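## Task

Move the cardboard box from the open drawer of the low, narrow three-drawer file cabinet into the open drawer of the wide three-drawer cabinet, and move the mug from that wide cabinet's drawer into the narrow cabinet's drawer. Afterwards push every drawer fully closed. The mug must not drop more than a few centimetres or take a hard knock. Neither cabinet may be shifted much from its spot. The robot must not fall or end up tilted. Nothing may count as placed if it stays there only because the robot is holding it at the end.

## Robot and tools

Robot: a Rainbow Robotics RB-Y1 in a physics simulation. It has a two-wheeled base with rear casters (0.66 m long, 0.58 m wide, front edge 0.10 m ahead of the wheel axle), a folding leg (ankle, knee, hip), a torso, a head with head_camera, and two arms, each with a wrist camera (left_wrist_camera, right_wrist_camera) and a parallel gripper. The base can only drive straight or turn in place, never sideways. Loose objects may occasionally get nudged by outside forces.

Frames: the base frame sits on the floor midway between the drive wheels, x ahead, y to the left, z up. The reported chest, left_hand and right_hand positions use this frame. A hand point lies between its finger pads; the fingers extend along the hand's -z axis and close along its x axis. Reported hand positions can be off, especially at full reach. base_odometry is the base frame as it was at the start of the scene; it counts only wheel rotation, so wheel slip looks like travel. Heading is in radians, left positive, -3.142 to 3.142.

execute_actions: argument actions is a list holding one action or nothing (empty list just reports state and images). An action may contain:
- base: exactly one key. translate_m is a relative drive in metres from where the base last measured itself, forward positive, -3 to 3. rotate_rad is a relative turn in radians, counter-clockwise seen from above positive, -3.2 to 3.2. A drive or turn needing more than 8.667 s at its top speed is rejected.
- joints: one dictionary covering both arms, torso and head, keyed by joint name, each value an absolute target (radians, grippers in metres). Ranges: torso_squat_rad 0 to 1.2 (higher lowers the level chest); torso_shift_rad -0.3 to 0.6 (positive pushes hips forward); torso_pitch_rad -0.2 to 1.4 (positive leans forward); torso_yaw_rad -1.5 to 1.5 (left positive). Per arm: shoulder_pitch -2.356 to 2.356 (negative raises arm forward); left_shoulder_roll 0 to 3.141, right_shoulder_roll -3.141 to 0 (away from the body); shoulder_yaw -2.094 to 2.094 (positive turns bent forearm left, both arms); elbow -2.617 to 0.01 (negative bends); forearm_roll -3.141 to 3.141; wrist_pitch -1.57 to 1.919 (negative tips hand forward); hand_roll -2.705 to 2.705; gripper_m 0 to 0.1 (gap between pads). head_pan_rad -0.523 to 0.523 (left positive, relative to chest); head_tilt_rad -0.35 to 1.57 (positive looks down). Tolerance for done is 0.02 rad, 0.004 m for grippers. Torso combined limits: squat+shift <= 1.52; squat-shift+pitch <= 1.57; shift+0.5 pitch-0.4 squat <= 0.7; shift+0.3 pitch-0.5 squat <= 0.39; breaking one leaves the torso short and off_target.
- speeds: optional caps for this action, translate_m 0.05 to 0.4 m/s, rotate_rad 0.1 to 1.509 rad/s.
- min_time_s: 0.1 to 8, a floor on how long each arm and head motion takes.
cameras: list of camera names or all; empty list gives no images. Unknown keys or out-of-range numbers reject the whole call. Joints or base left unnamed may keep pushing toward older targets.

wait: seconds 0 to 10; no new command, returns state and images.
zoom_image: camera plus region [x0, y0, x1, y1] in pixels of that camera's most recent full image, top-left is (0,0), at most 504 by 504.
finished_scene: pass the current scene number; irreversible, so only call it when the goal holds without the robot's help. Its result gives the next task. Replying without any tool call ends everything.

Reading results: base_status and joint_status tell how each motion ended. done (for the base: wheels turned the commanded amount, slip possible); off_target (stopped short, may still push); limit_stop_at_<name> (built-in limit); limit_stop_at_own_body (self-collision guard stopped it before touching; move arm and torso apart); contact_stop (arm or torso met firm resistance, or torso cannot lift load); time_out; stopped_with_arm (torso halted because an arm contact-stopped). A stop in one torso or arm joint halts that whole group and clears its targets. After any stop, first back the arm away in its own action, then the torso. Special case: if both hands share one object and the torso contact-stops instantly with nothing blocking, resend every joint of both arms at its reported position, then repeat the torso command. joint command not followed, with a cause line, means an arm's targets were withheld (self or arm-to-arm closeness); those may be retried later, grippers still act. on_its_own lists uncommanded parts; held at is the target held, not the position. A gripper squeezing an object shows off_target, which is expected: command about 0.005 m less than the object's width.

Hazards: the base keeps driving into furniture and can push it; the bent leg can protrude ahead of the base and may shove the robot backward unseen by odometry. Each arm carries up to 3 kg; heavy loads far forward can tip the robot. Never let arms or grippers strike or press each other. Joint torque at its load limit (shoulders 60.9, elbows 31.3, wrist joints 21.7 N m) freezes the robot for 10 s. Holding loads heats motors: MOTOR HOT from 65 °C, OVER-TEMPERATURE FAULT at 80 °C brakes the arm; resend targets afterwards. The simulation continues while you compose replies, holding the last command. Avoid dropping, slamming or hard-pushing anything, and keep actions short and efficient.

Each tool is called after ">>>" as name(argument=value, ...), one argument or row to a line, values as JSON.

## Session

>>> execute_actions(
  actions=[],
)

Scene clock: 0.00 s.
base_odometry: x=+0.000 y=+0.000 heading=+0.000 (m, m, rad; odometry frame)
base_status: not commanded
joint_positions: torso_squat_rad=+0.350 torso_shift_rad=-0.001 torso_pitch_rad=+0.000 torso_yaw_rad=+0.000 left_shoulder_pitch_rad=-0.007 left_shoulder_roll_rad=+0.015 left_shoulder_yaw_rad=+0.004 left_elbow_rad=-0.164 left_forearm_roll_rad=+0.054 left_wrist_pitch_rad=-0.003 left_hand_roll_rad=+0.009 left_gripper_m=+0.099 right_shoulder_pitch_rad=-0.034 right_shoulder_roll_rad=-0.038 right_shoulder_yaw_rad=+0.018 right_elbow_rad=-0.214 right_forearm_roll_rad=-0.002 right_wrist_pitch_rad=-0.003 right_hand_roll_rad=-0.034 right_gripper_m=+0.100 head_pan_rad=+0.000 head_tilt_rad=+0.400
joint_status: not commanded
chest: x=-0.2287 y=+0.0007 z=+1.2475 quat_wxyz=(+1.000, -0.001, +0.000, +0.000) (m; base frame)
left_hand: x=-0.1428 y=+0.2314 z=+0.5669 quat_wxyz=(+0.996, +0.004, -0.087, +0.032) (m; base frame)
right_hand: x=-0.0993 y=-0.2459 z=+0.5742 quat_wxyz=(+0.992, -0.016, -0.125, -0.001) (m; base frame)
pictures: head_camera, left_wrist_camera, right_wrist_camera
Images, in order (width x height): head_camera 896x504, left_wrist_camera 644x364, right_wrist_camera 644x364.

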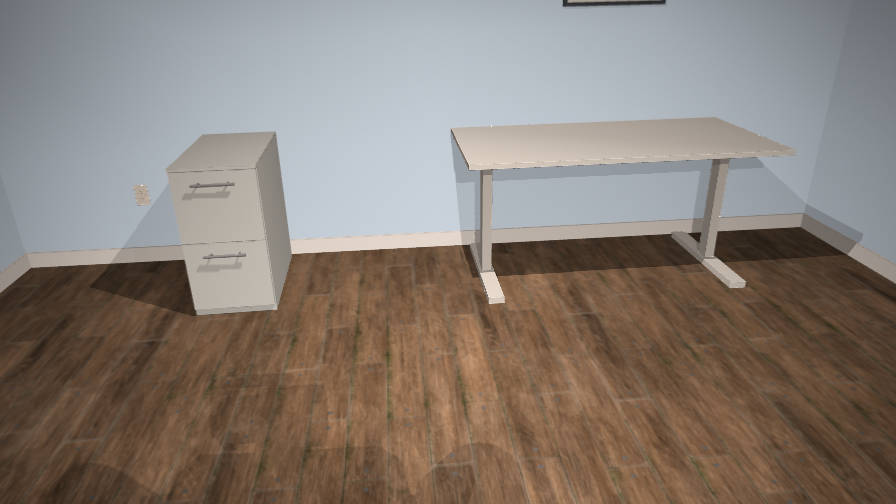

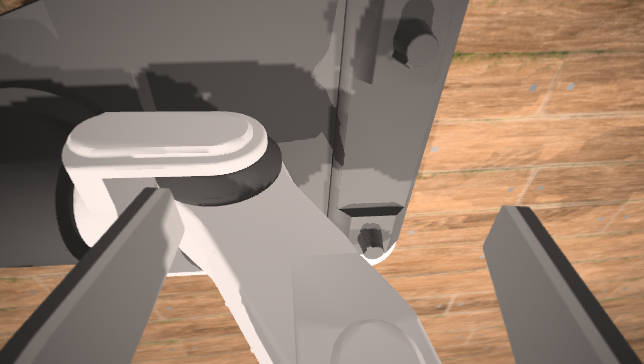

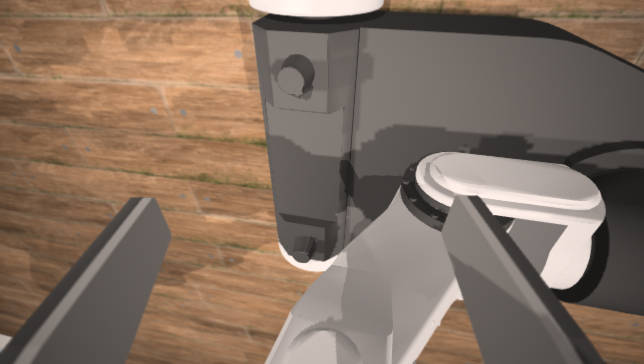

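>>> execute_actions(
  actions=[
    {"base":{"rotate_rad":1.57}},
  ],
  cameras=["head_camera"],
)

>>> execute_actions(
  actions=[
    {"base":{"rotate_rad":1.57}},
  ],
  cameras=["head_camera"],
)

>>> execute_actions(
  actions=[
    {"base":{"rotate_rad":1.57}},
  ],
  cameras=["head_camera"],
)

Scene clock: 4.60 s.
base_odometry: x=+0.000 y=+0.000 heading=+1.569 (m, m, rad; odometry frame)
base_status: done
joint_positions: torso_squat_rad=+0.350 torso_shift_rad=-0.001 torso_pitch_rad=-0.001 torso_yaw_rad=+0.000 left_shoulder_pitch_rad=-0.007 left_shoulder_roll_rad=+0.015 left_shoulder_yaw_rad=+0.004 left_elbow_rad=-0.164 left_forearm_roll_rad=+0.054 left_wrist_pitch_rad=-0.003 left_hand_roll_rad=+0.009 left_gripper_m=+0.099 right_shoulder_pitch_rad=-0.034 right_shoulder_roll_rad=-0.038 right_shoulder_yaw_rad=+0.018 right_elbow_rad=-0.214 right_forearm_roll_rad=-0.002 right_wrist_pitch_rad=-0.003 right_hand_roll_rad=-0.034 right_gripper_m=+0.100 head_pan_rad=+0.000 head_tilt_rad=+0.400
joint_status: not commanded
chest: x=-0.2288 y=+0.0007 z=+1.2475 quat_wxyz=(+1.000, -0.001, +0.000, +0.000) (m; base frame)
left_hand: x=-0.1428 y=+0.2314 z=+0.5669 quat_wxyz=(+0.996, +0.004, -0.087, +0.032) (m; base frame)
right_hand: x=-0.0993 y=-0.2459 z=+0.5742 quat_wxyz=(+0.992, -0.016, -0.125, -0.001) (m; base frame)
pictures: head_camera
Images, in order (width x height): head_camera 896x504.

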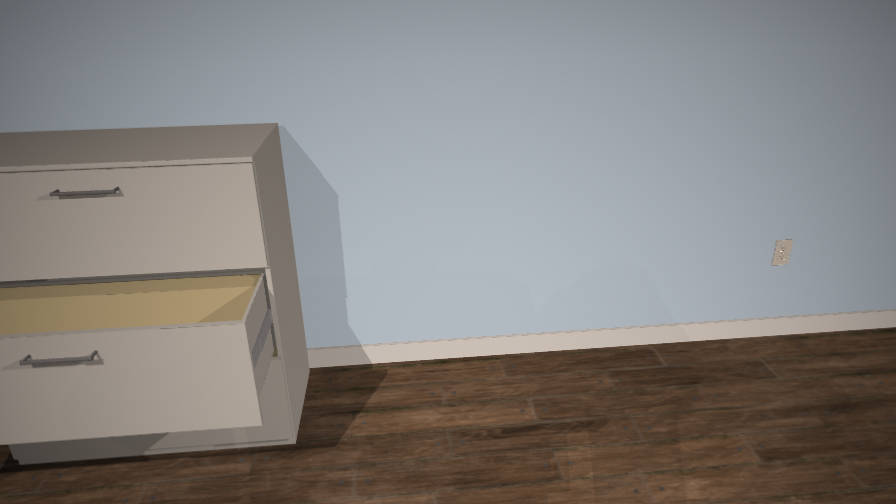

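Scene clock: 8.60 s.
base_odometry: x=+0.000 y=+0.000 heading=+3.139 (m, m, rad; odometry frame)
base_status: done
joint_positions: torso_squat_rad=+0.350 torso_shift_rad=-0.001 torso_pitch_rad=-0.001 torso_yaw_rad=+0.000 left_shoulder_pitch_rad=-0.007 left_shoulder_roll_rad=+0.015 left_shoulder_yaw_rad=+0.004 left_elbow_rad=-0.164 left_forearm_roll_rad=+0.054 left_wrist_pitch_rad=-0.003 left_hand_roll_rad=+0.009 left_gripper_m=+0.099 right_shoulder_pitch_rad=-0.034 right_shoulder_roll_rad=-0.038 right_shoulder_yaw_rad=+0.018 right_elbow_rad=-0.214 right_forearm_roll_rad=-0.002 right_wrist_pitch_rad=-0.003 right_hand_roll_rad=-0.034 right_gripper_m=+0.100 head_pan_rad=+0.000 head_tilt_rad=+0.400
joint_status: not commanded
chest: x=-0.2288 y=+0.0007 z=+1.2475 quat_wxyz=(+1.000, -0.001, +0.000, +0.000) (m; base frame)
left_hand: x=-0.1428 y=+0.2314 z=+0.5669 quat_wxyz=(+0.996, +0.004, -0.087, +0.032) (m; base frame)
right_hand: x=-0.0993 y=-0.2460 z=+0.5742 quat_wxyz=(+0.992, -0.016, -0.125, -0.001) (m; base frame)
pictures: head_camera
Images, in order (width x height): head_camera 896x504.

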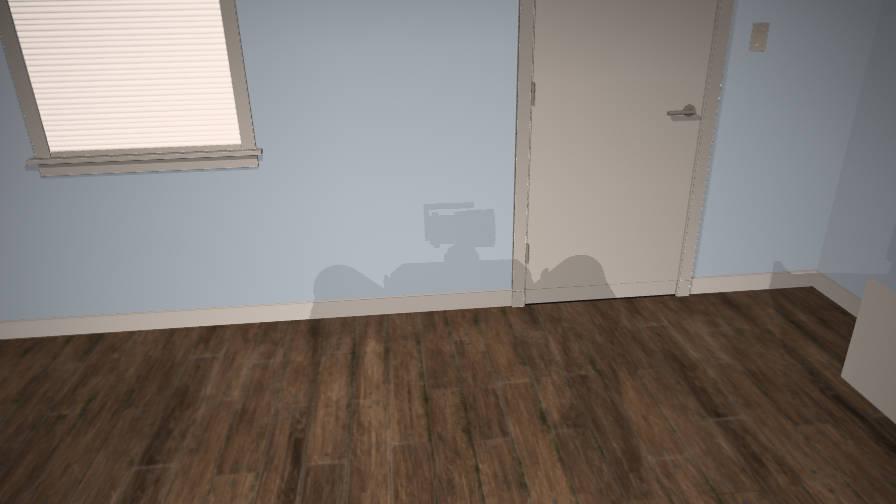

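Scene clock: 12.60 s.
base_odometry: x=+0.000 y=+0.000 heading=-1.575 (m, m, rad; odometry frame)
base_status: done
joint_positions: torso_squat_rad=+0.350 torso_shift_rad=-0.001 torso_pitch_rad=-0.001 torso_yaw_rad=+0.000 left_shoulder_pitch_rad=-0.007 left_shoulder_roll_rad=+0.015 left_shoulder_yaw_rad=+0.004 left_elbow_rad=-0.164 left_forearm_roll_rad=+0.054 left_wrist_pitch_rad=-0.003 left_hand_roll_rad=+0.009 left_gripper_m=+0.099 right_shoulder_pitch_rad=-0.034 right_shoulder_roll_rad=-0.038 right_shoulder_yaw_rad=+0.018 right_elbow_rad=-0.214 right_forearm_roll_rad=-0.002 right_wrist_pitch_rad=-0.003 right_hand_roll_rad=-0.034 right_gripper_m=+0.100 head_pan_rad=+0.000 head_tilt_rad=+0.400
joint_status: not commanded
chest: x=-0.2288 y=+0.0007 z=+1.2475 quat_wxyz=(+1.000, -0.001, +0.000, +0.000) (m; base frame)
left_hand: x=-0.1428 y=+0.2314 z=+0.5669 quat_wxyz=(+0.996, +0.004, -0.087, +0.032) (m; base frame)
right_hand: x=-0.0993 y=-0.2460 z=+0.5742 quat_wxyz=(+0.992, -0.016, -0.125, -0.001) (m; base frame)
pictures: head_camera
Images, in order (width x height): head_camera 896x504.

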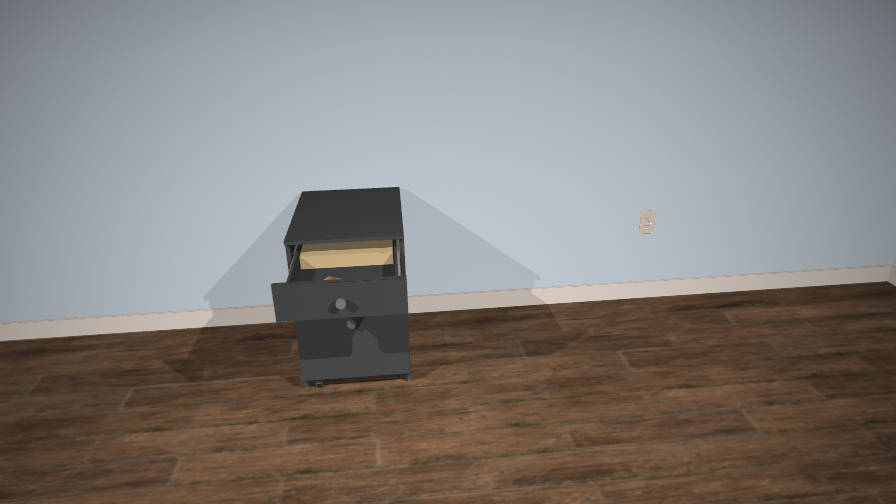

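>>> execute_actions(
  actions=[
    {"base":{"rotate_rad":0.52}},
  ],
  cameras=[],
)

>>> execute_actions(
  actions=[
    {"base":{"translate_m":1.0}},
  ],
  cameras=[],
)

>>> execute_actions(
  actions=[
    {"base":{"rotate_rad":-0.52},"joints":{"head_tilt_rad":0.9}},
  ],
  cameras=["head_camera"],
)

Scene clock: 15.93 s.
base_odometry: x=+0.000 y=+0.000 heading=-1.055 (m, m, rad; odometry frame)
base_status: done
joint_positions: torso_squat_rad=+0.350 torso_shift_rad=-0.001 torso_pitch_rad=-0.001 torso_yaw_rad=+0.000 left_shoulder_pitch_rad=-0.007 left_shoulder_roll_rad=+0.015 left_shoulder_yaw_rad=+0.004 left_elbow_rad=-0.164 left_forearm_roll_rad=+0.054 left_wrist_pitch_rad=-0.003 left_hand_roll_rad=+0.009 left_gripper_m=+0.099 right_shoulder_pitch_rad=-0.034 right_shoulder_roll_rad=-0.038 right_shoulder_yaw_rad=+0.018 right_elbow_rad=-0.214 right_forearm_roll_rad=-0.002 right_wrist_pitch_rad=-0.003 right_hand_roll_rad=-0.034 right_gripper_m=+0.100 head_pan_rad=+0.000 head_tilt_rad=+0.400
joint_status: not commanded
chest: x=-0.2288 y=+0.0007 z=+1.2475 quat_wxyz=(+1.000, -0.001, +0.000, +0.000) (m; base frame)
left_hand: x=-0.1428 y=+0.2314 z=+0.5669 quat_wxyz=(+0.996, +0.004, -0.087, +0.032) (m; base frame)
right_hand: x=-0.0993 y=-0.2459 z=+0.5742 quat_wxyz=(+0.992, -0.016, -0.125, -0.001) (m; base frame)
pictures: none
No camera images: the call's "cameras" was empty. Leave "cameras" out to get every camera's image.

Scene clock: 19.77 s.
base_odometry: x=+0.494 y=-0.870 heading=-1.054 (m, m, rad; odometry frame)
base_status: done
joint_positions: torso_squat_rad=+0.350 torso_shift_rad=-0.001 torso_pitch_rad=+0.000 torso_yaw_rad=+0.000 left_shoulder_pitch_rad=-0.007 left_shoulder_roll_rad=+0.015 left_shoulder_yaw_rad=+0.004 left_elbow_rad=-0.165 left_forearm_roll_rad=+0.054 left_wrist_pitch_rad=-0.003 left_hand_roll_rad=+0.009 left_gripper_m=+0.099 right_shoulder_pitch_rad=-0.034 right_shoulder_roll_rad=-0.038 right_shoulder_yaw_rad=+0.018 right_elbow_rad=-0.214 right_forearm_roll_rad=-0.002 right_wrist_pitch_rad=-0.003 right_hand_roll_rad=-0.034 right_gripper_m=+0.100 head_pan_rad=+0.000 head_tilt_rad=+0.400
joint_status: not commanded
chest: x=-0.2287 y=+0.0007 z=+1.2475 quat_wxyz=(+1.000, -0.001, +0.000, +0.000) (m; base frame)
left_hand: x=-0.1428 y=+0.2314 z=+0.5669 quat_wxyz=(+0.996, +0.004, -0.087, +0.032) (m; base frame)
right_hand: x=-0.0992 y=-0.2459 z=+0.5742 quat_wxyz=(+0.992, -0.016, -0.125, -0.001) (m; base frame)
pictures: none
No camera images: the call's "cameras" was empty. Leave "cameras" out to get every camera's image.

Scene clock: 22.37 s.
base_odometry: x=+0.494 y=-0.870 heading=-1.574 (m, m, rad; odometry frame)
base_status: done
joint_positions: torso_squat_rad=+0.350 torso_shift_rad=-0.001 torso_pitch_rad=+0.000 torso_yaw_rad=+0.000 left_shoulder_pitch_rad=-0.007 left_shoulder_roll_rad=+0.015 left_shoulder_yaw_rad=+0.004 left_elbow_rad=-0.165 left_forearm_roll_rad=+0.054 left_wrist_pitch_rad=-0.003 left_hand_roll_rad=+0.009 left_gripper_m=+0.099 right_shoulder_pitch_rad=-0.034 right_shoulder_roll_rad=-0.038 right_shoulder_yaw_rad=+0.018 right_elbow_rad=-0.214 right_forearm_roll_rad=-0.002 right_wrist_pitch_rad=-0.003 right_hand_roll_rad=-0.034 right_gripper_m=+0.100 head_pan_rad=+0.000 head_tilt_rad=+0.900
joint_status: all done
chest: x=-0.2287 y=+0.0007 z=+1.2475 quat_wxyz=(+1.000, -0.001, +0.000, +0.000) (m; base frame)
left_hand: x=-0.1428 y=+0.2314 z=+0.5669 quat_wxyz=(+0.996, +0.004, -0.087, +0.032) (m; base frame)
right_hand: x=-0.0992 y=-0.2459 z=+0.5742 quat_wxyz=(+0.992, -0.016, -0.125, -0.001) (m; base frame)
pictures: head_camera
Images, in order (width x height): head_camera 896x504.

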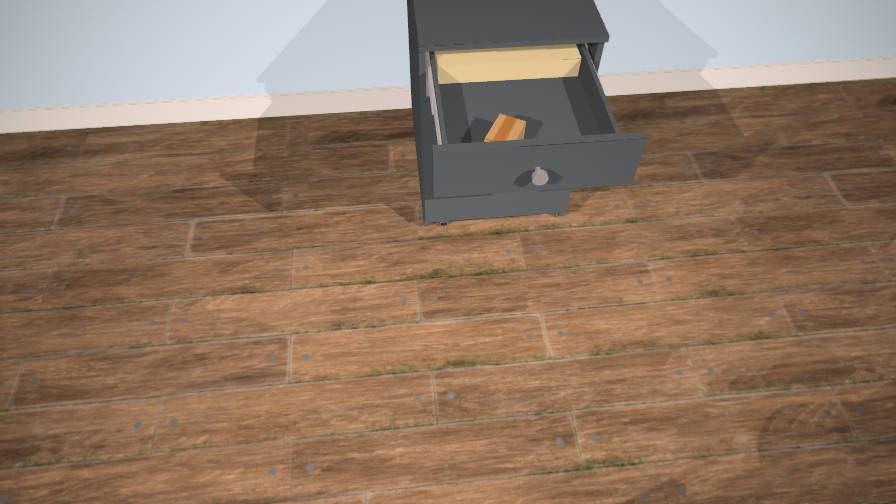

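>>> execute_actions(
  actions=[
    {"base":{"translate_m":0.5},"joints":{"torso_pitch_rad":0.6,"head_tilt_rad":0.6,"right_shoulder_pitch_rad":-1.2,"right_elbow_rad":-0.8,"right_wrist_pitch_rad":1.4}},
  ],
)

Scene clock: 25.87 s.
base_odometry: x=+0.492 y=-1.370 heading=-1.575 (m, m, rad; odometry frame)
base_status: done
joint_positions: torso_squat_rad=+0.350 torso_shift_rad=-0.001 torso_pitch_rad=+0.600 torso_yaw_rad=+0.000 left_shoulder_pitch_rad=-0.007 left_shoulder_roll_rad=+0.015 left_shoulder_yaw_rad=+0.004 left_elbow_rad=-0.165 left_forearm_roll_rad=+0.054 left_wrist_pitch_rad=-0.003 left_hand_roll_rad=+0.009 left_gripper_m=+0.099 right_shoulder_pitch_rad=-1.200 right_shoulder_roll_rad=-0.038 right_shoulder_yaw_rad=+0.018 right_elbow_rad=-0.800 right_forearm_roll_rad=-0.002 right_wrist_pitch_rad=+1.400 right_hand_roll_rad=-0.034 right_gripper_m=+0.100 head_pan_rad=+0.000 head_tilt_rad=+0.600
joint_status: all done
chest: x=-0.0538 y=+0.0007 z=+1.1934 quat_wxyz=(+0.955, -0.001, +0.296, +0.000) (m; base frame)
left_hand: x=-0.3673 y=+0.2314 z=+0.5833 quat_wxyz=(+0.977, +0.013, +0.211, +0.029) (m; base frame)
right_hand: x=+0.3679 y=-0.0854 z=+0.7221 quat_wxyz=(+0.984, -0.021, +0.024, +0.174) (m; base frame)
pictures: head_camera, left_wrist_camera, right_wrist_camera
Images, in order (width x height): head_camera 896x504, left_wrist_camera 644x364, right_wrist_camera 644x364.

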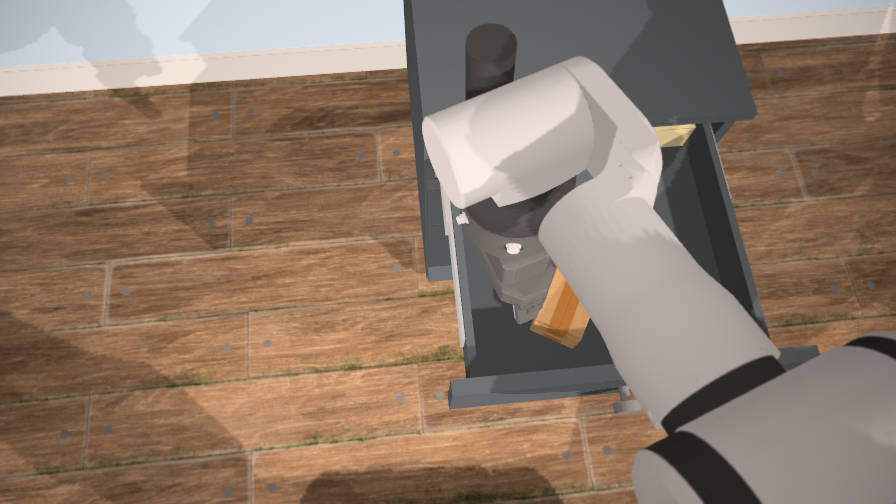

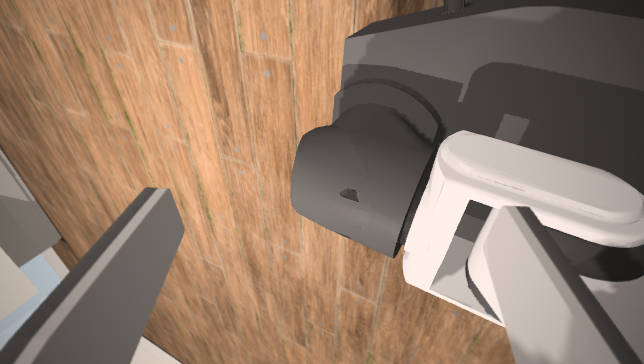

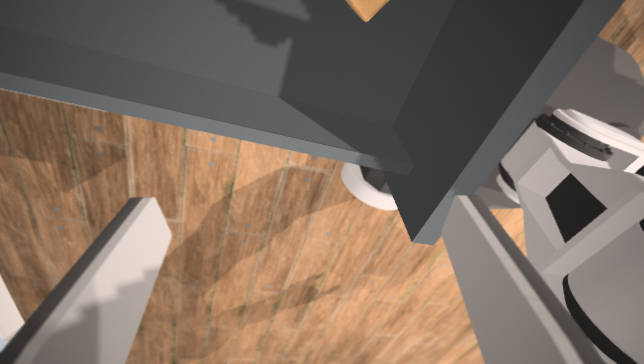

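>>> execute_actions(
  actions=[
    {"joints":{"right_shoulder_roll_rad":-0.28,"right_hand_roll_rad":0.9}},
  ],
  cameras=["head_camera","right_wrist_camera"],
)

Scene clock: 27.63 s.
base_odometry: x=+0.492 y=-1.370 heading=-1.575 (m, m, rad; odometry frame)
base_status: not commanded
joint_positions: torso_squat_rad=+0.350 torso_shift_rad=-0.001 torso_pitch_rad=+0.600 torso_yaw_rad=+0.000 left_shoulder_pitch_rad=-0.007 left_shoulder_roll_rad=+0.015 left_shoulder_yaw_rad=+0.004 left_elbow_rad=-0.165 left_forearm_roll_rad=+0.054 left_wrist_pitch_rad=-0.003 left_hand_roll_rad=+0.009 left_gripper_m=+0.099 right_shoulder_pitch_rad=-1.200 right_shoulder_roll_rad=-0.280 right_shoulder_yaw_rad=+0.018 right_elbow_rad=-0.800 right_forearm_roll_rad=-0.002 right_wrist_pitch_rad=+1.400 right_hand_roll_rad=+0.900 right_gripper_m=+0.100 head_pan_rad=+0.000 head_tilt_rad=+0.600
joint_status: all done
chest: x=-0.0539 y=+0.0007 z=+1.1934 quat_wxyz=(+0.955, -0.001, +0.296, +0.000) (m; base frame)
left_hand: x=-0.3673 y=+0.2314 z=+0.5833 quat_wxyz=(+0.977, +0.013, +0.211, +0.029) (m; base frame)
right_hand: x=+0.4161 y=-0.2376 z=+0.7421 quat_wxyz=(+0.833, -0.106, +0.057, +0.541) (m; base frame)
pictures: head_camera, right_wrist_camera
Images, in order (width x height): head_camera 896x504, right_wrist_camera 644x364.

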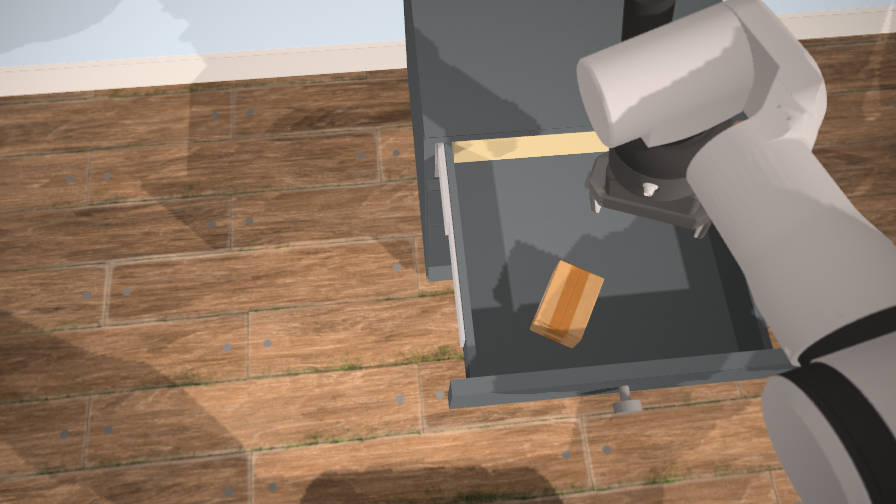

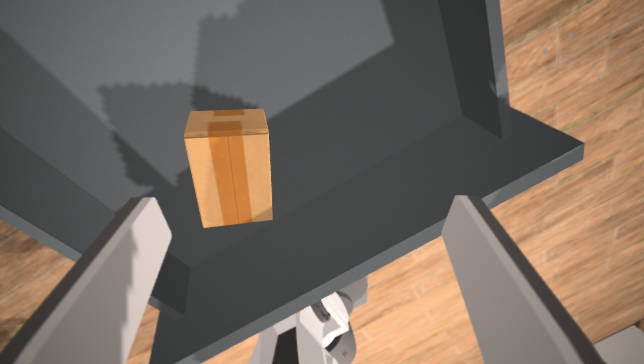

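>>> execute_actions(
  actions=[
    {"joints":{"right_shoulder_roll_rad":-0.19,"torso_squat_rad":0.6}},
  ],
  cameras=["head_camera","right_wrist_camera"],
)

Scene clock: 29.63 s.
base_odometry: x=+0.492 y=-1.370 heading=-1.575 (m, m, rad; odometry frame)
base_status: not commanded
joint_positions: torso_squat_rad=+0.600 torso_shift_rad=-0.001 torso_pitch_rad=+0.600 torso_yaw_rad=+0.000 left_shoulder_pitch_rad=-0.007 left_shoulder_roll_rad=+0.015 left_shoulder_yaw_rad=+0.004 left_elbow_rad=-0.165 left_forearm_roll_rad=+0.054 left_wrist_pitch_rad=-0.003 left_hand_roll_rad=+0.009 left_gripper_m=+0.099 right_shoulder_pitch_rad=-1.200 right_shoulder_roll_rad=-0.190 right_shoulder_yaw_rad=+0.018 right_elbow_rad=-0.800 right_forearm_roll_rad=-0.002 right_wrist_pitch_rad=+1.400 right_hand_roll_rad=+0.900 right_gripper_m=+0.100 head_pan_rad=+0.000 head_tilt_rad=+0.600
joint_status: all done
chest: x=-0.0539 y=+0.0007 z=+1.1136 quat_wxyz=(+0.955, -0.001, +0.295, +0.000) (m; base frame)
left_hand: x=-0.3673 y=+0.2313 z=+0.5034 quat_wxyz=(+0.977, +0.013, +0.211, +0.029) (m; base frame)
right_hand: x=+0.4006 y=-0.1806 z=+0.6511 quat_wxyz=(+0.822, -0.069, +0.048, +0.563) (m; base frame)
pictures: head_camera, right_wrist_camera
Images, in order (width x height): head_camera 896x504, right_wrist_camera 644x364.

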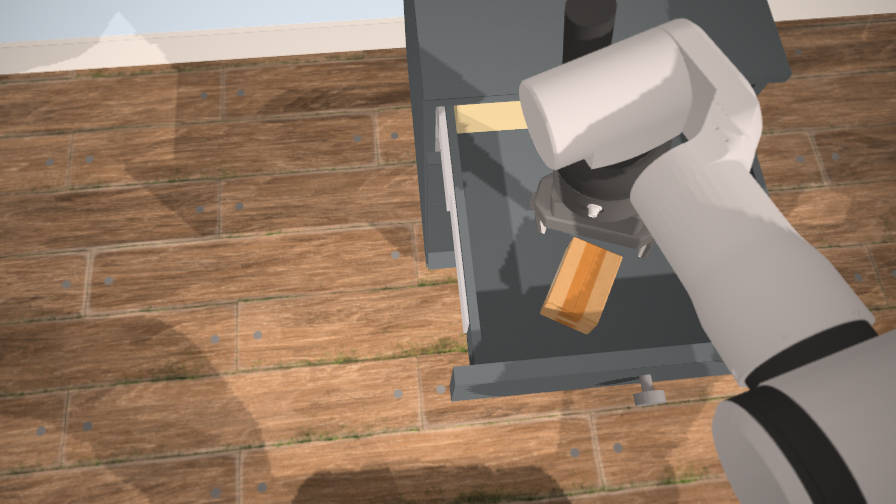

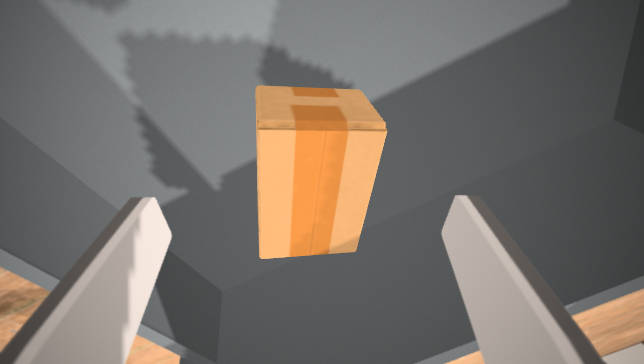

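Centered. Go down.

>>> execute_actions(
  actions=[
    {"joints":{"torso_squat_rad":0.8}},
  ],
  cameras=["head_camera","right_wrist_camera"],
)

Scene clock: 31.33 s.
base_odometry: x=+0.492 y=-1.370 heading=-1.575 (m, m, rad; odometry frame)
base_status: not commanded
joint_positions: torso_squat_rad=+0.800 torso_shift_rad=-0.002 torso_pitch_rad=+0.597 torso_yaw_rad=-0.001 left_shoulder_pitch_rad=-0.007 left_shoulder_roll_rad=+0.015 left_shoulder_yaw_rad=+0.004 left_elbow_rad=-0.165 left_forearm_roll_rad=+0.054 left_wrist_pitch_rad=-0.003 left_hand_roll_rad=+0.009 left_gripper_m=+0.099 right_shoulder_pitch_rad=-1.206 right_shoulder_roll_rad=-0.191 right_shoulder_yaw_rad=+0.018 right_elbow_rad=-0.804 right_forearm_roll_rad=-0.002 right_wrist_pitch_rad=+1.400 right_hand_roll_rad=+0.900 right_gripper_m=+0.100 head_pan_rad=+0.000 head_tilt_rad=+0.600
joint_status: all done
chest: x=-0.0549 y=+0.0007 z=+1.0239 quat_wxyz=(+0.956, -0.001, +0.294, +0.000) (m; base frame)
left_hand: x=-0.3666 y=+0.2312 z=+0.4128 quat_wxyz=(+0.977, +0.013, +0.210, +0.029) (m; base frame)
right_hand: x=+0.4051 y=-0.1799 z=+0.5661 quat_wxyz=(+0.822, -0.072, +0.042, +0.563) (m; base frame)
pictures: head_camera, right_wrist_camera
Images, in order (width x height): head_camera 896x504, right_wrist_camera 644x364.

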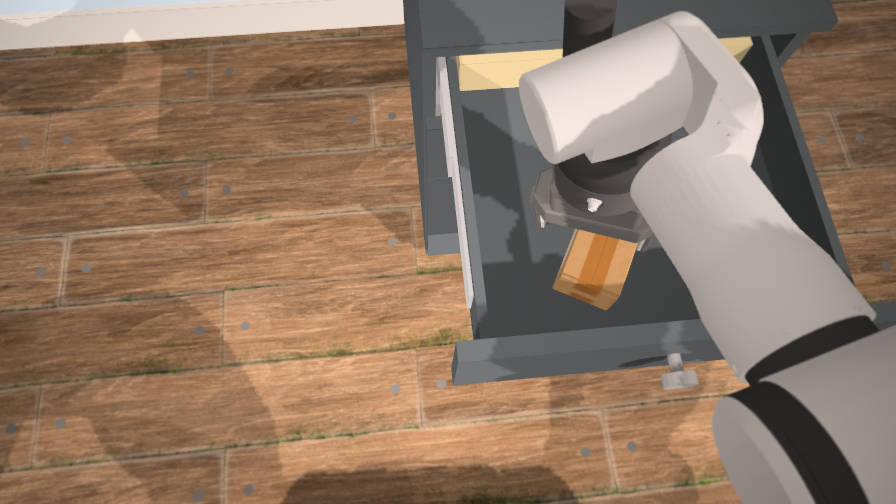

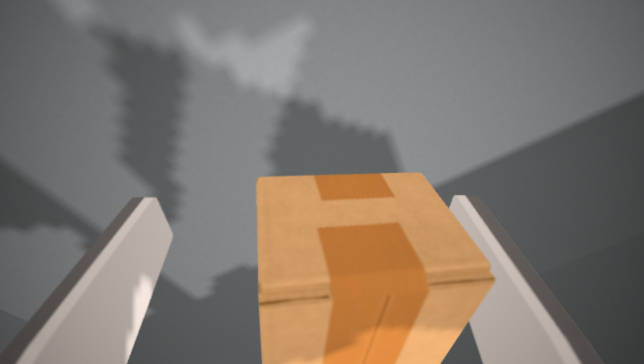

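>>> execute_actions(
  actions=[
    {"joints":{"torso_squat_rad":0.785,"right_gripper_m":0.03}},
  ],
  cameras=[],
)

>>> execute_actions(
  actions=[
    {"joints":{"torso_squat_rad":0.35}},
  ],
  cameras=["head_camera","right_wrist_camera"],
)

Scene clock: 32.80 s.
base_odometry: x=+0.492 y=-1.370 heading=-1.575 (m, m, rad; odometry frame)
base_status: not commanded
joint_positions: torso_squat_rad=+0.785 torso_shift_rad=-0.001 torso_pitch_rad=+0.600 torso_yaw_rad=+0.000 left_shoulder_pitch_rad=-0.007 left_shoulder_roll_rad=+0.015 left_shoulder_yaw_rad=+0.004 left_elbow_rad=-0.165 left_forearm_roll_rad=+0.054 left_wrist_pitch_rad=-0.003 left_hand_roll_rad=+0.009 left_gripper_m=+0.099 right_shoulder_pitch_rad=-1.201 right_shoulder_roll_rad=-0.190 right_shoulder_yaw_rad=+0.018 right_elbow_rad=-0.800 right_forearm_roll_rad=-0.002 right_wrist_pitch_rad=+1.400 right_hand_roll_rad=+0.900 right_gripper_m=+0.065 head_pan_rad=+0.000 head_tilt_rad=+0.600
joint_status: right_gripper_m off_target (ended at +0.065, target +0.030); the others done
chest: x=-0.0539 y=+0.0007 z=+1.0311 quat_wxyz=(+0.955, -0.001, +0.295, +0.000) (m; base frame)
left_hand: x=-0.3671 y=+0.2313 z=+0.4208 quat_wxyz=(+0.977, +0.013, +0.211, +0.029) (m; base frame)
right_hand: x=+0.4010 y=-0.1808 z=+0.5689 quat_wxyz=(+0.822, -0.070, +0.047, +0.563) (m; base frame)
pictures: none
No camera images: the call's "cameras" was empty. Leave "cameras" out to get every camera's image.

Scene clock: 35.03 s.
base_odometry: x=+0.492 y=-1.370 heading=-1.575 (m, m, rad; odometry frame)
base_status: not commanded
joint_positions: torso_squat_rad=+0.350 torso_shift_rad=-0.001 torso_pitch_rad=+0.600 torso_yaw_rad=+0.000 left_shoulder_pitch_rad=-0.007 left_shoulder_roll_rad=+0.015 left_shoulder_yaw_rad=+0.004 left_elbow_rad=-0.165 left_forearm_roll_rad=+0.054 left_wrist_pitch_rad=-0.003 left_hand_roll_rad=+0.009 left_gripper_m=+0.099 right_shoulder_pitch_rad=-1.200 right_shoulder_roll_rad=-0.190 right_shoulder_yaw_rad=+0.018 right_elbow_rad=-0.800 right_forearm_roll_rad=-0.002 right_wrist_pitch_rad=+1.400 right_hand_roll_rad=+0.900 right_gripper_m=+0.062 head_pan_rad=+0.000 head_tilt_rad=+0.600
joint_status: all done
chest: x=-0.0539 y=+0.0007 z=+1.1934 quat_wxyz=(+0.955, -0.001, +0.296, +0.000) (m; base frame)
left_hand: x=-0.3673 y=+0.2313 z=+0.5833 quat_wxyz=(+0.977, +0.013, +0.211, +0.029) (m; base frame)
right_hand: x=+0.4006 y=-0.1807 z=+0.7309 quat_wxyz=(+0.822, -0.069, +0.048, +0.563) (m; base frame)
pictures: head_camera, right_wrist_camera
Images, in order (width x height): head_camera 896x504, right_wrist_camera 644x364.

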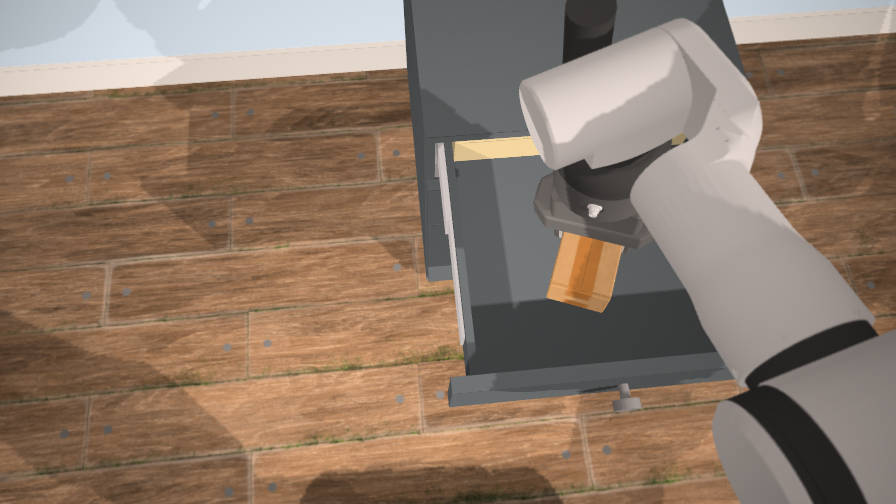

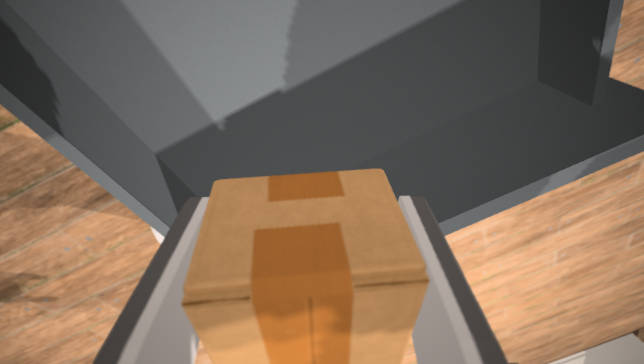

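>>> execute_actions(
  actions=[
    {"base":{"translate_m":-0.3}},
  ],
  cameras=[],
)

>>> execute_actions(
  actions=[
    {"base":{"rotate_rad":-2.41},"joints":{"torso_pitch_rad":0.3,"right_wrist_pitch_rad":1.7}},
  ],
  cameras=[],
)

>>> execute_actions(
  actions=[
    {"base":{"translate_m":2.1}},
  ],
  cameras=[],
)

>>> execute_actions(
  actions=[
    {"base":{"rotate_rad":-0.725}},
  ],
  cameras=["head_camera"],
)

Scene clock: 37.77 s.
base_odometry: x=+0.493 y=-1.070 heading=-1.576 (m, m, rad; odometry frame)
base_status: done
joint_positions: torso_squat_rad=+0.350 torso_shift_rad=-0.001 torso_pitch_rad=+0.600 torso_yaw_rad=+0.000 left_shoulder_pitch_rad=-0.007 left_shoulder_roll_rad=+0.015 left_shoulder_yaw_rad=+0.004 left_elbow_rad=-0.165 left_forearm_roll_rad=+0.054 left_wrist_pitch_rad=-0.003 left_hand_roll_rad=+0.009 left_gripper_m=+0.099 right_shoulder_pitch_rad=-1.200 right_shoulder_roll_rad=-0.190 right_shoulder_yaw_rad=+0.018 right_elbow_rad=-0.800 right_forearm_roll_rad=-0.002 right_wrist_pitch_rad=+1.400 right_hand_roll_rad=+0.900 right_gripper_m=+0.062 head_pan_rad=+0.000 head_tilt_rad=+0.600
joint_status: not commanded
chest: x=-0.0540 y=+0.0007 z=+1.1935 quat_wxyz=(+0.955, -0.001, +0.295, +0.000) (m; base frame)
left_hand: x=-0.3674 y=+0.2314 z=+0.5833 quat_wxyz=(+0.977, +0.013, +0.211, +0.029) (m; base frame)
right_hand: x=+0.4004 y=-0.1807 z=+0.7309 quat_wxyz=(+0.822, -0.069, +0.048, +0.563) (m; base frame)
pictures: none
No camera images: the call's "cameras" was empty. Leave "cameras" out to get every camera's image.

Scene clock: 42.47 s.
base_odometry: x=+0.493 y=-1.069 heading=+2.298 (m, m, rad; odometry frame)
base_status: done
joint_positions: torso_squat_rad=+0.350 torso_shift_rad=-0.001 torso_pitch_rad=+0.300 torso_yaw_rad=+0.000 left_shoulder_pitch_rad=-0.007 left_shoulder_roll_rad=+0.015 left_shoulder_yaw_rad=+0.004 left_elbow_rad=-0.165 left_forearm_roll_rad=+0.054 left_wrist_pitch_rad=-0.003 left_hand_roll_rad=+0.009 left_gripper_m=+0.099 right_shoulder_pitch_rad=-1.200 right_shoulder_roll_rad=-0.190 right_shoulder_yaw_rad=+0.018 right_elbow_rad=-0.800 right_forearm_roll_rad=-0.002 right_wrist_pitch_rad=+1.700 right_hand_roll_rad=+0.900 right_gripper_m=+0.062 head_pan_rad=+0.000 head_tilt_rad=+0.600
joint_status: all done
chest: x=-0.1372 y=+0.0007 z=+1.2337 quat_wxyz=(+0.989, -0.001, +0.149, +0.000) (m; base frame)
left_hand: x=-0.2564 y=+0.2314 z=+0.5581 quat_wxyz=(+0.998, +0.009, +0.063, +0.031) (m; base frame)
right_hand: x=+0.3674 y=-0.1988 z=+0.9197 quat_wxyz=(+0.836, -0.106, +0.065, +0.535) (m; base frame)
pictures: none
No camera images: the call's "cameras" was empty. Leave "cameras" out to get every camera's image.

Scene clock: 49.07 s.
base_odometry: x=-0.902 y=+0.500 heading=+2.297 (m, m, rad; odometry frame)
base_status: done
joint_positions: torso_squat_rad=+0.350 torso_shift_rad=-0.001 torso_pitch_rad=+0.300 torso_yaw_rad=+0.000 left_shoulder_pitch_rad=-0.007 left_shoulder_roll_rad=+0.015 left_shoulder_yaw_rad=+0.004 left_elbow_rad=-0.165 left_forearm_roll_rad=+0.054 left_wrist_pitch_rad=-0.003 left_hand_roll_rad=+0.009 left_gripper_m=+0.099 right_shoulder_pitch_rad=-1.200 right_shoulder_roll_rad=-0.190 right_shoulder_yaw_rad=+0.018 right_elbow_rad=-0.800 right_forearm_roll_rad=-0.002 right_wrist_pitch_rad=+1.700 right_hand_roll_rad=+0.900 right_gripper_m=+0.062 head_pan_rad=+0.000 head_tilt_rad=+0.600
joint_status: not commanded
chest: x=-0.1371 y=+0.0007 z=+1.2337 quat_wxyz=(+0.989, -0.001, +0.149, +0.000) (m; base frame)
left_hand: x=-0.2564 y=+0.2314 z=+0.5581 quat_wxyz=(+0.998, +0.009, +0.063, +0.031) (m; base frame)
right_hand: x=+0.3675 y=-0.1988 z=+0.9196 quat_wxyz=(+0.836, -0.106, +0.065, +0.535) (m; base frame)
pictures: none
No camera images: the call's "cameras" was empty. Leave "cameras" out to get every camera's image.

Scene clock: 51.80 s.
base_odometry: x=-0.902 y=+0.500 heading=+1.573 (m, m, rad; odometry frame)
base_status: done
joint_positions: torso_squat_rad=+0.350 torso_shift_rad=-0.001 torso_pitch_rad=+0.300 torso_yaw_rad=+0.000 left_shoulder_pitch_rad=-0.007 left_shoulder_roll_rad=+0.015 left_shoulder_yaw_rad=+0.004 left_elbow_rad=-0.165 left_forearm_roll_rad=+0.054 left_wrist_pitch_rad=-0.003 left_hand_roll_rad=+0.009 left_gripper_m=+0.099 right_shoulder_pitch_rad=-1.200 right_shoulder_roll_rad=-0.190 right_shoulder_yaw_rad=+0.018 right_elbow_rad=-0.800 right_forearm_roll_rad=-0.002 right_wrist_pitch_rad=+1.700 right_hand_roll_rad=+0.900 right_gripper_m=+0.062 head_pan_rad=+0.000 head_tilt_rad=+0.600
joint_status: not commanded
chest: x=-0.1371 y=+0.0007 z=+1.2337 quat_wxyz=(+0.989, -0.001, +0.149, +0.000) (m; base frame)
left_hand: x=-0.2564 y=+0.2314 z=+0.5581 quat_wxyz=(+0.998, +0.009, +0.063, +0.031) (m; base frame)
right_hand: x=+0.3675 y=-0.1988 z=+0.9196 quat_wxyz=(+0.836, -0.106, +0.065, +0.535) (m; base frame)
pictures: head_camera
Images, in order (width x height): head_camera 896x504.

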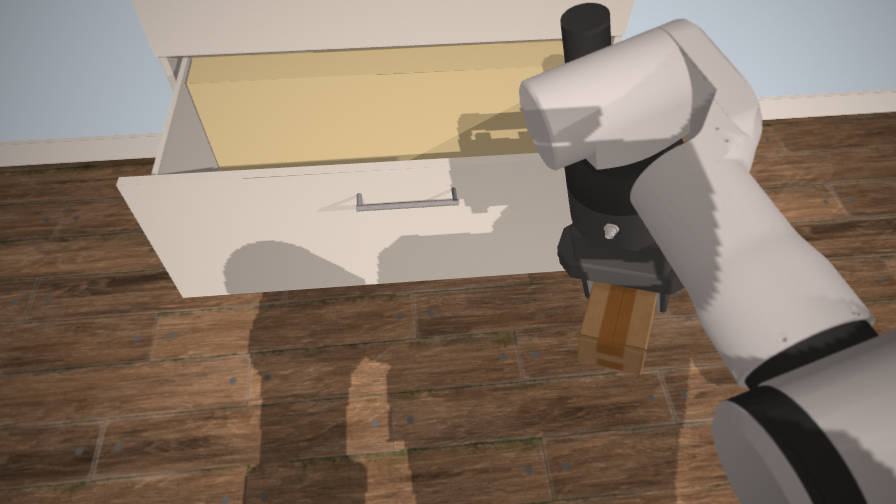

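>>> execute_actions(
  actions=[
    {"base":{"translate_m":0.5},"joints":{"head_tilt_rad":0.9}},
  ],
  cameras=["head_camera"],
)

Scene clock: 54.77 s.
base_odometry: x=-0.903 y=+1.000 heading=+1.572 (m, m, rad; odometry frame)
base_status: done
joint_positions: torso_squat_rad=+0.350 torso_shift_rad=-0.001 torso_pitch_rad=+0.300 torso_yaw_rad=+0.000 left_shoulder_pitch_rad=-0.007 left_shoulder_roll_rad=+0.015 left_shoulder_yaw_rad=+0.004 left_elbow_rad=-0.165 left_forearm_roll_rad=+0.054 left_wrist_pitch_rad=-0.003 left_hand_roll_rad=+0.009 left_gripper_m=+0.099 right_shoulder_pitch_rad=-1.200 right_shoulder_roll_rad=-0.190 right_shoulder_yaw_rad=+0.018 right_elbow_rad=-0.800 right_forearm_roll_rad=-0.002 right_wrist_pitch_rad=+1.700 right_hand_roll_rad=+0.900 right_gripper_m=+0.062 head_pan_rad=+0.000 head_tilt_rad=+0.900
joint_status: all done
chest: x=-0.1371 y=+0.0007 z=+1.2337 quat_wxyz=(+0.989, -0.001, +0.149, +0.000) (m; base frame)
left_hand: x=-0.2564 y=+0.2314 z=+0.5581 quat_wxyz=(+0.998, +0.009, +0.063, +0.031) (m; base frame)
right_hand: x=+0.3675 y=-0.1988 z=+0.9196 quat_wxyz=(+0.836, -0.106, +0.065, +0.535) (m; base frame)
pictures: head_camera
Images, in order (width x height): head_camera 896x504.

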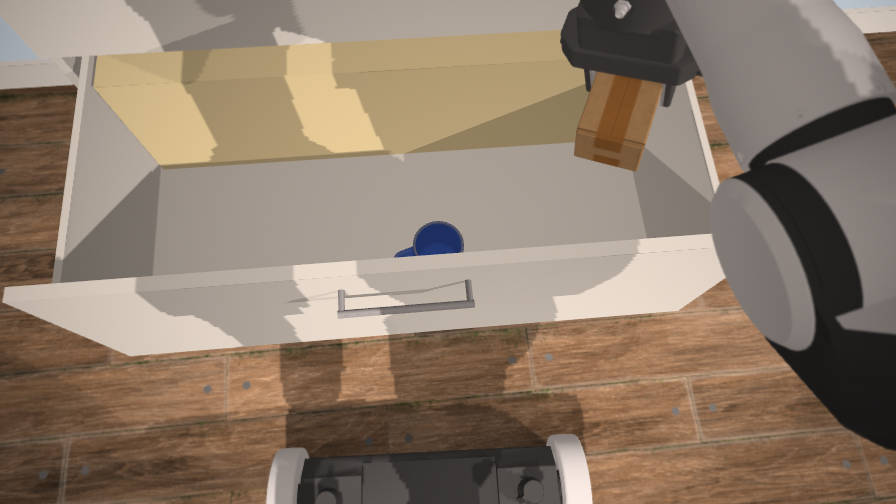

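>>> execute_actions(
  actions=[
    {"base":{"translate_m":0.08},"joints":{"head_tilt_rad":0.6,"torso_pitch_rad":0.6,"torso_squat_rad":0.6,"right_shoulder_pitch_rad":-1.05,"right_elbow_rad":-0.6,"right_wrist_pitch_rad":1.05}},
  ],
  cameras=["head_camera"],
)

Scene clock: 57.87 s.
base_odometry: x=-0.903 y=+1.080 heading=+1.571 (m, m, rad; odometry frame)
base_status: done
joint_positions: torso_squat_rad=+0.600 torso_shift_rad=-0.001 torso_pitch_rad=+0.600 torso_yaw_rad=+0.000 left_shoulder_pitch_rad=-0.007 left_shoulder_roll_rad=+0.015 left_shoulder_yaw_rad=+0.004 left_elbow_rad=-0.165 left_forearm_roll_rad=+0.054 left_wrist_pitch_rad=-0.003 left_hand_roll_rad=+0.009 left_gripper_m=+0.099 right_shoulder_pitch_rad=-1.050 right_shoulder_roll_rad=-0.190 right_shoulder_yaw_rad=+0.018 right_elbow_rad=-0.600 right_forearm_roll_rad=-0.002 right_wrist_pitch_rad=+1.050 right_hand_roll_rad=+0.900 right_gripper_m=+0.062 head_pan_rad=+0.000 head_tilt_rad=+0.600
joint_status: all done
chest: x=-0.0538 y=+0.0007 z=+1.1136 quat_wxyz=(+0.955, -0.001, +0.296, +0.000) (m; base frame)
left_hand: x=-0.3673 y=+0.2313 z=+0.5035 quat_wxyz=(+0.977, +0.013, +0.211, +0.029) (m; base frame)
right_hand: x=+0.3305 y=-0.2178 z=+0.5514 quat_wxyz=(+0.828, -0.063, +0.044, +0.555) (m; base frame)
pictures: head_camera
Images, in order (width x height): head_camera 896x504.

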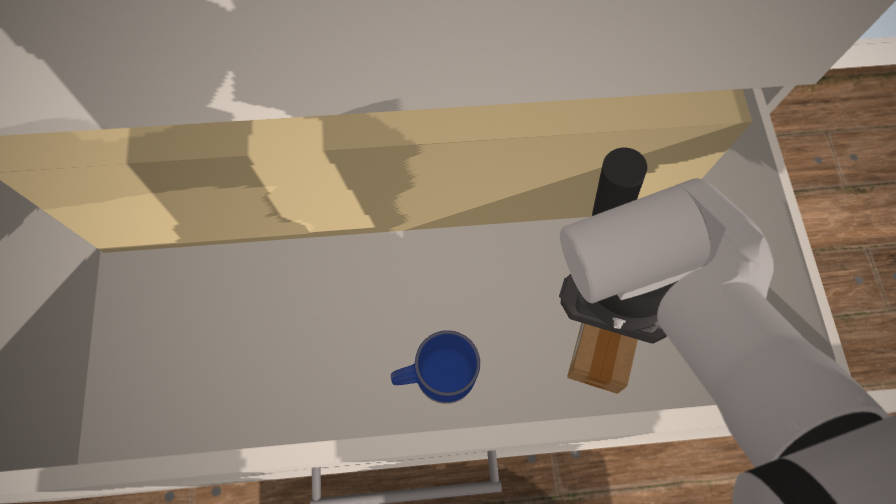

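>>> execute_actions(
  actions=[
    {"joints":{"torso_squat_rad":0.9}},
  ],
  cameras=["head_camera","right_wrist_camera"],
)

Scene clock: 60.53 s.
base_odometry: x=-0.903 y=+1.080 heading=+1.571 (m, m, rad; odometry frame)
base_status: not commanded
joint_positions: torso_squat_rad=+0.880 torso_shift_rad=-0.004 torso_pitch_rad=+0.592 torso_yaw_rad=-0.001 left_shoulder_pitch_rad=-0.007 left_shoulder_roll_rad=+0.015 left_shoulder_yaw_rad=+0.004 left_elbow_rad=-0.165 left_forearm_roll_rad=+0.054 left_wrist_pitch_rad=-0.003 left_hand_roll_rad=+0.009 left_gripper_m=+0.099 right_shoulder_pitch_rad=-1.055 right_shoulder_roll_rad=-0.191 right_shoulder_yaw_rad=+0.018 right_elbow_rad=-0.604 right_forearm_roll_rad=-0.002 right_wrist_pitch_rad=+1.050 right_hand_roll_rad=+0.900 right_gripper_m=+0.060 head_pan_rad=+0.000 head_tilt_rad=+0.600
joint_status: torso_squat_rad contact_stop (moved +0.280 of +0.300)
on_its_own: torso_squat_rad is held at +0.880, not at your +0.900, since a contact_stop
chest: x=-0.0571 y=+0.0008 z=+0.9834 quat_wxyz=(+0.957, -0.001, +0.292, -0.001) (m; base frame)
left_hand: x=-0.3653 y=+0.2311 z=+0.3705 quat_wxyz=(+0.978, +0.013, +0.207, +0.029) (m; base frame)
right_hand: x=+0.3364 y=-0.2174 z=+0.4271 quat_wxyz=(+0.828, -0.068, +0.037, +0.555) (m; base frame)
pictures: head_camera, right_wrist_camera
Images, in order (width x height): head_camera 896x504, right_wrist_camera 644x364.

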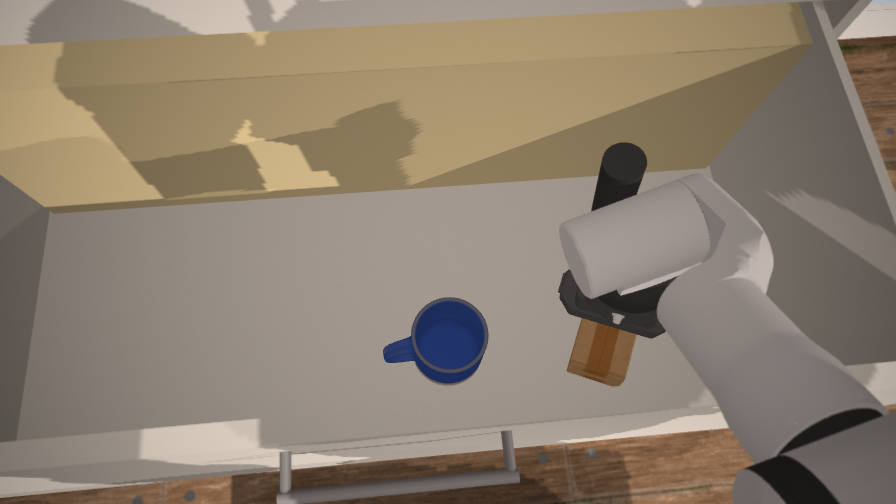

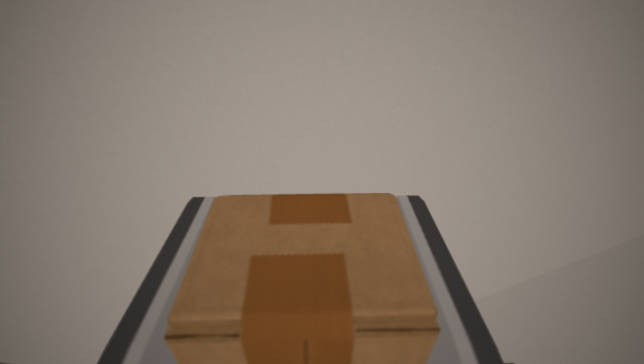

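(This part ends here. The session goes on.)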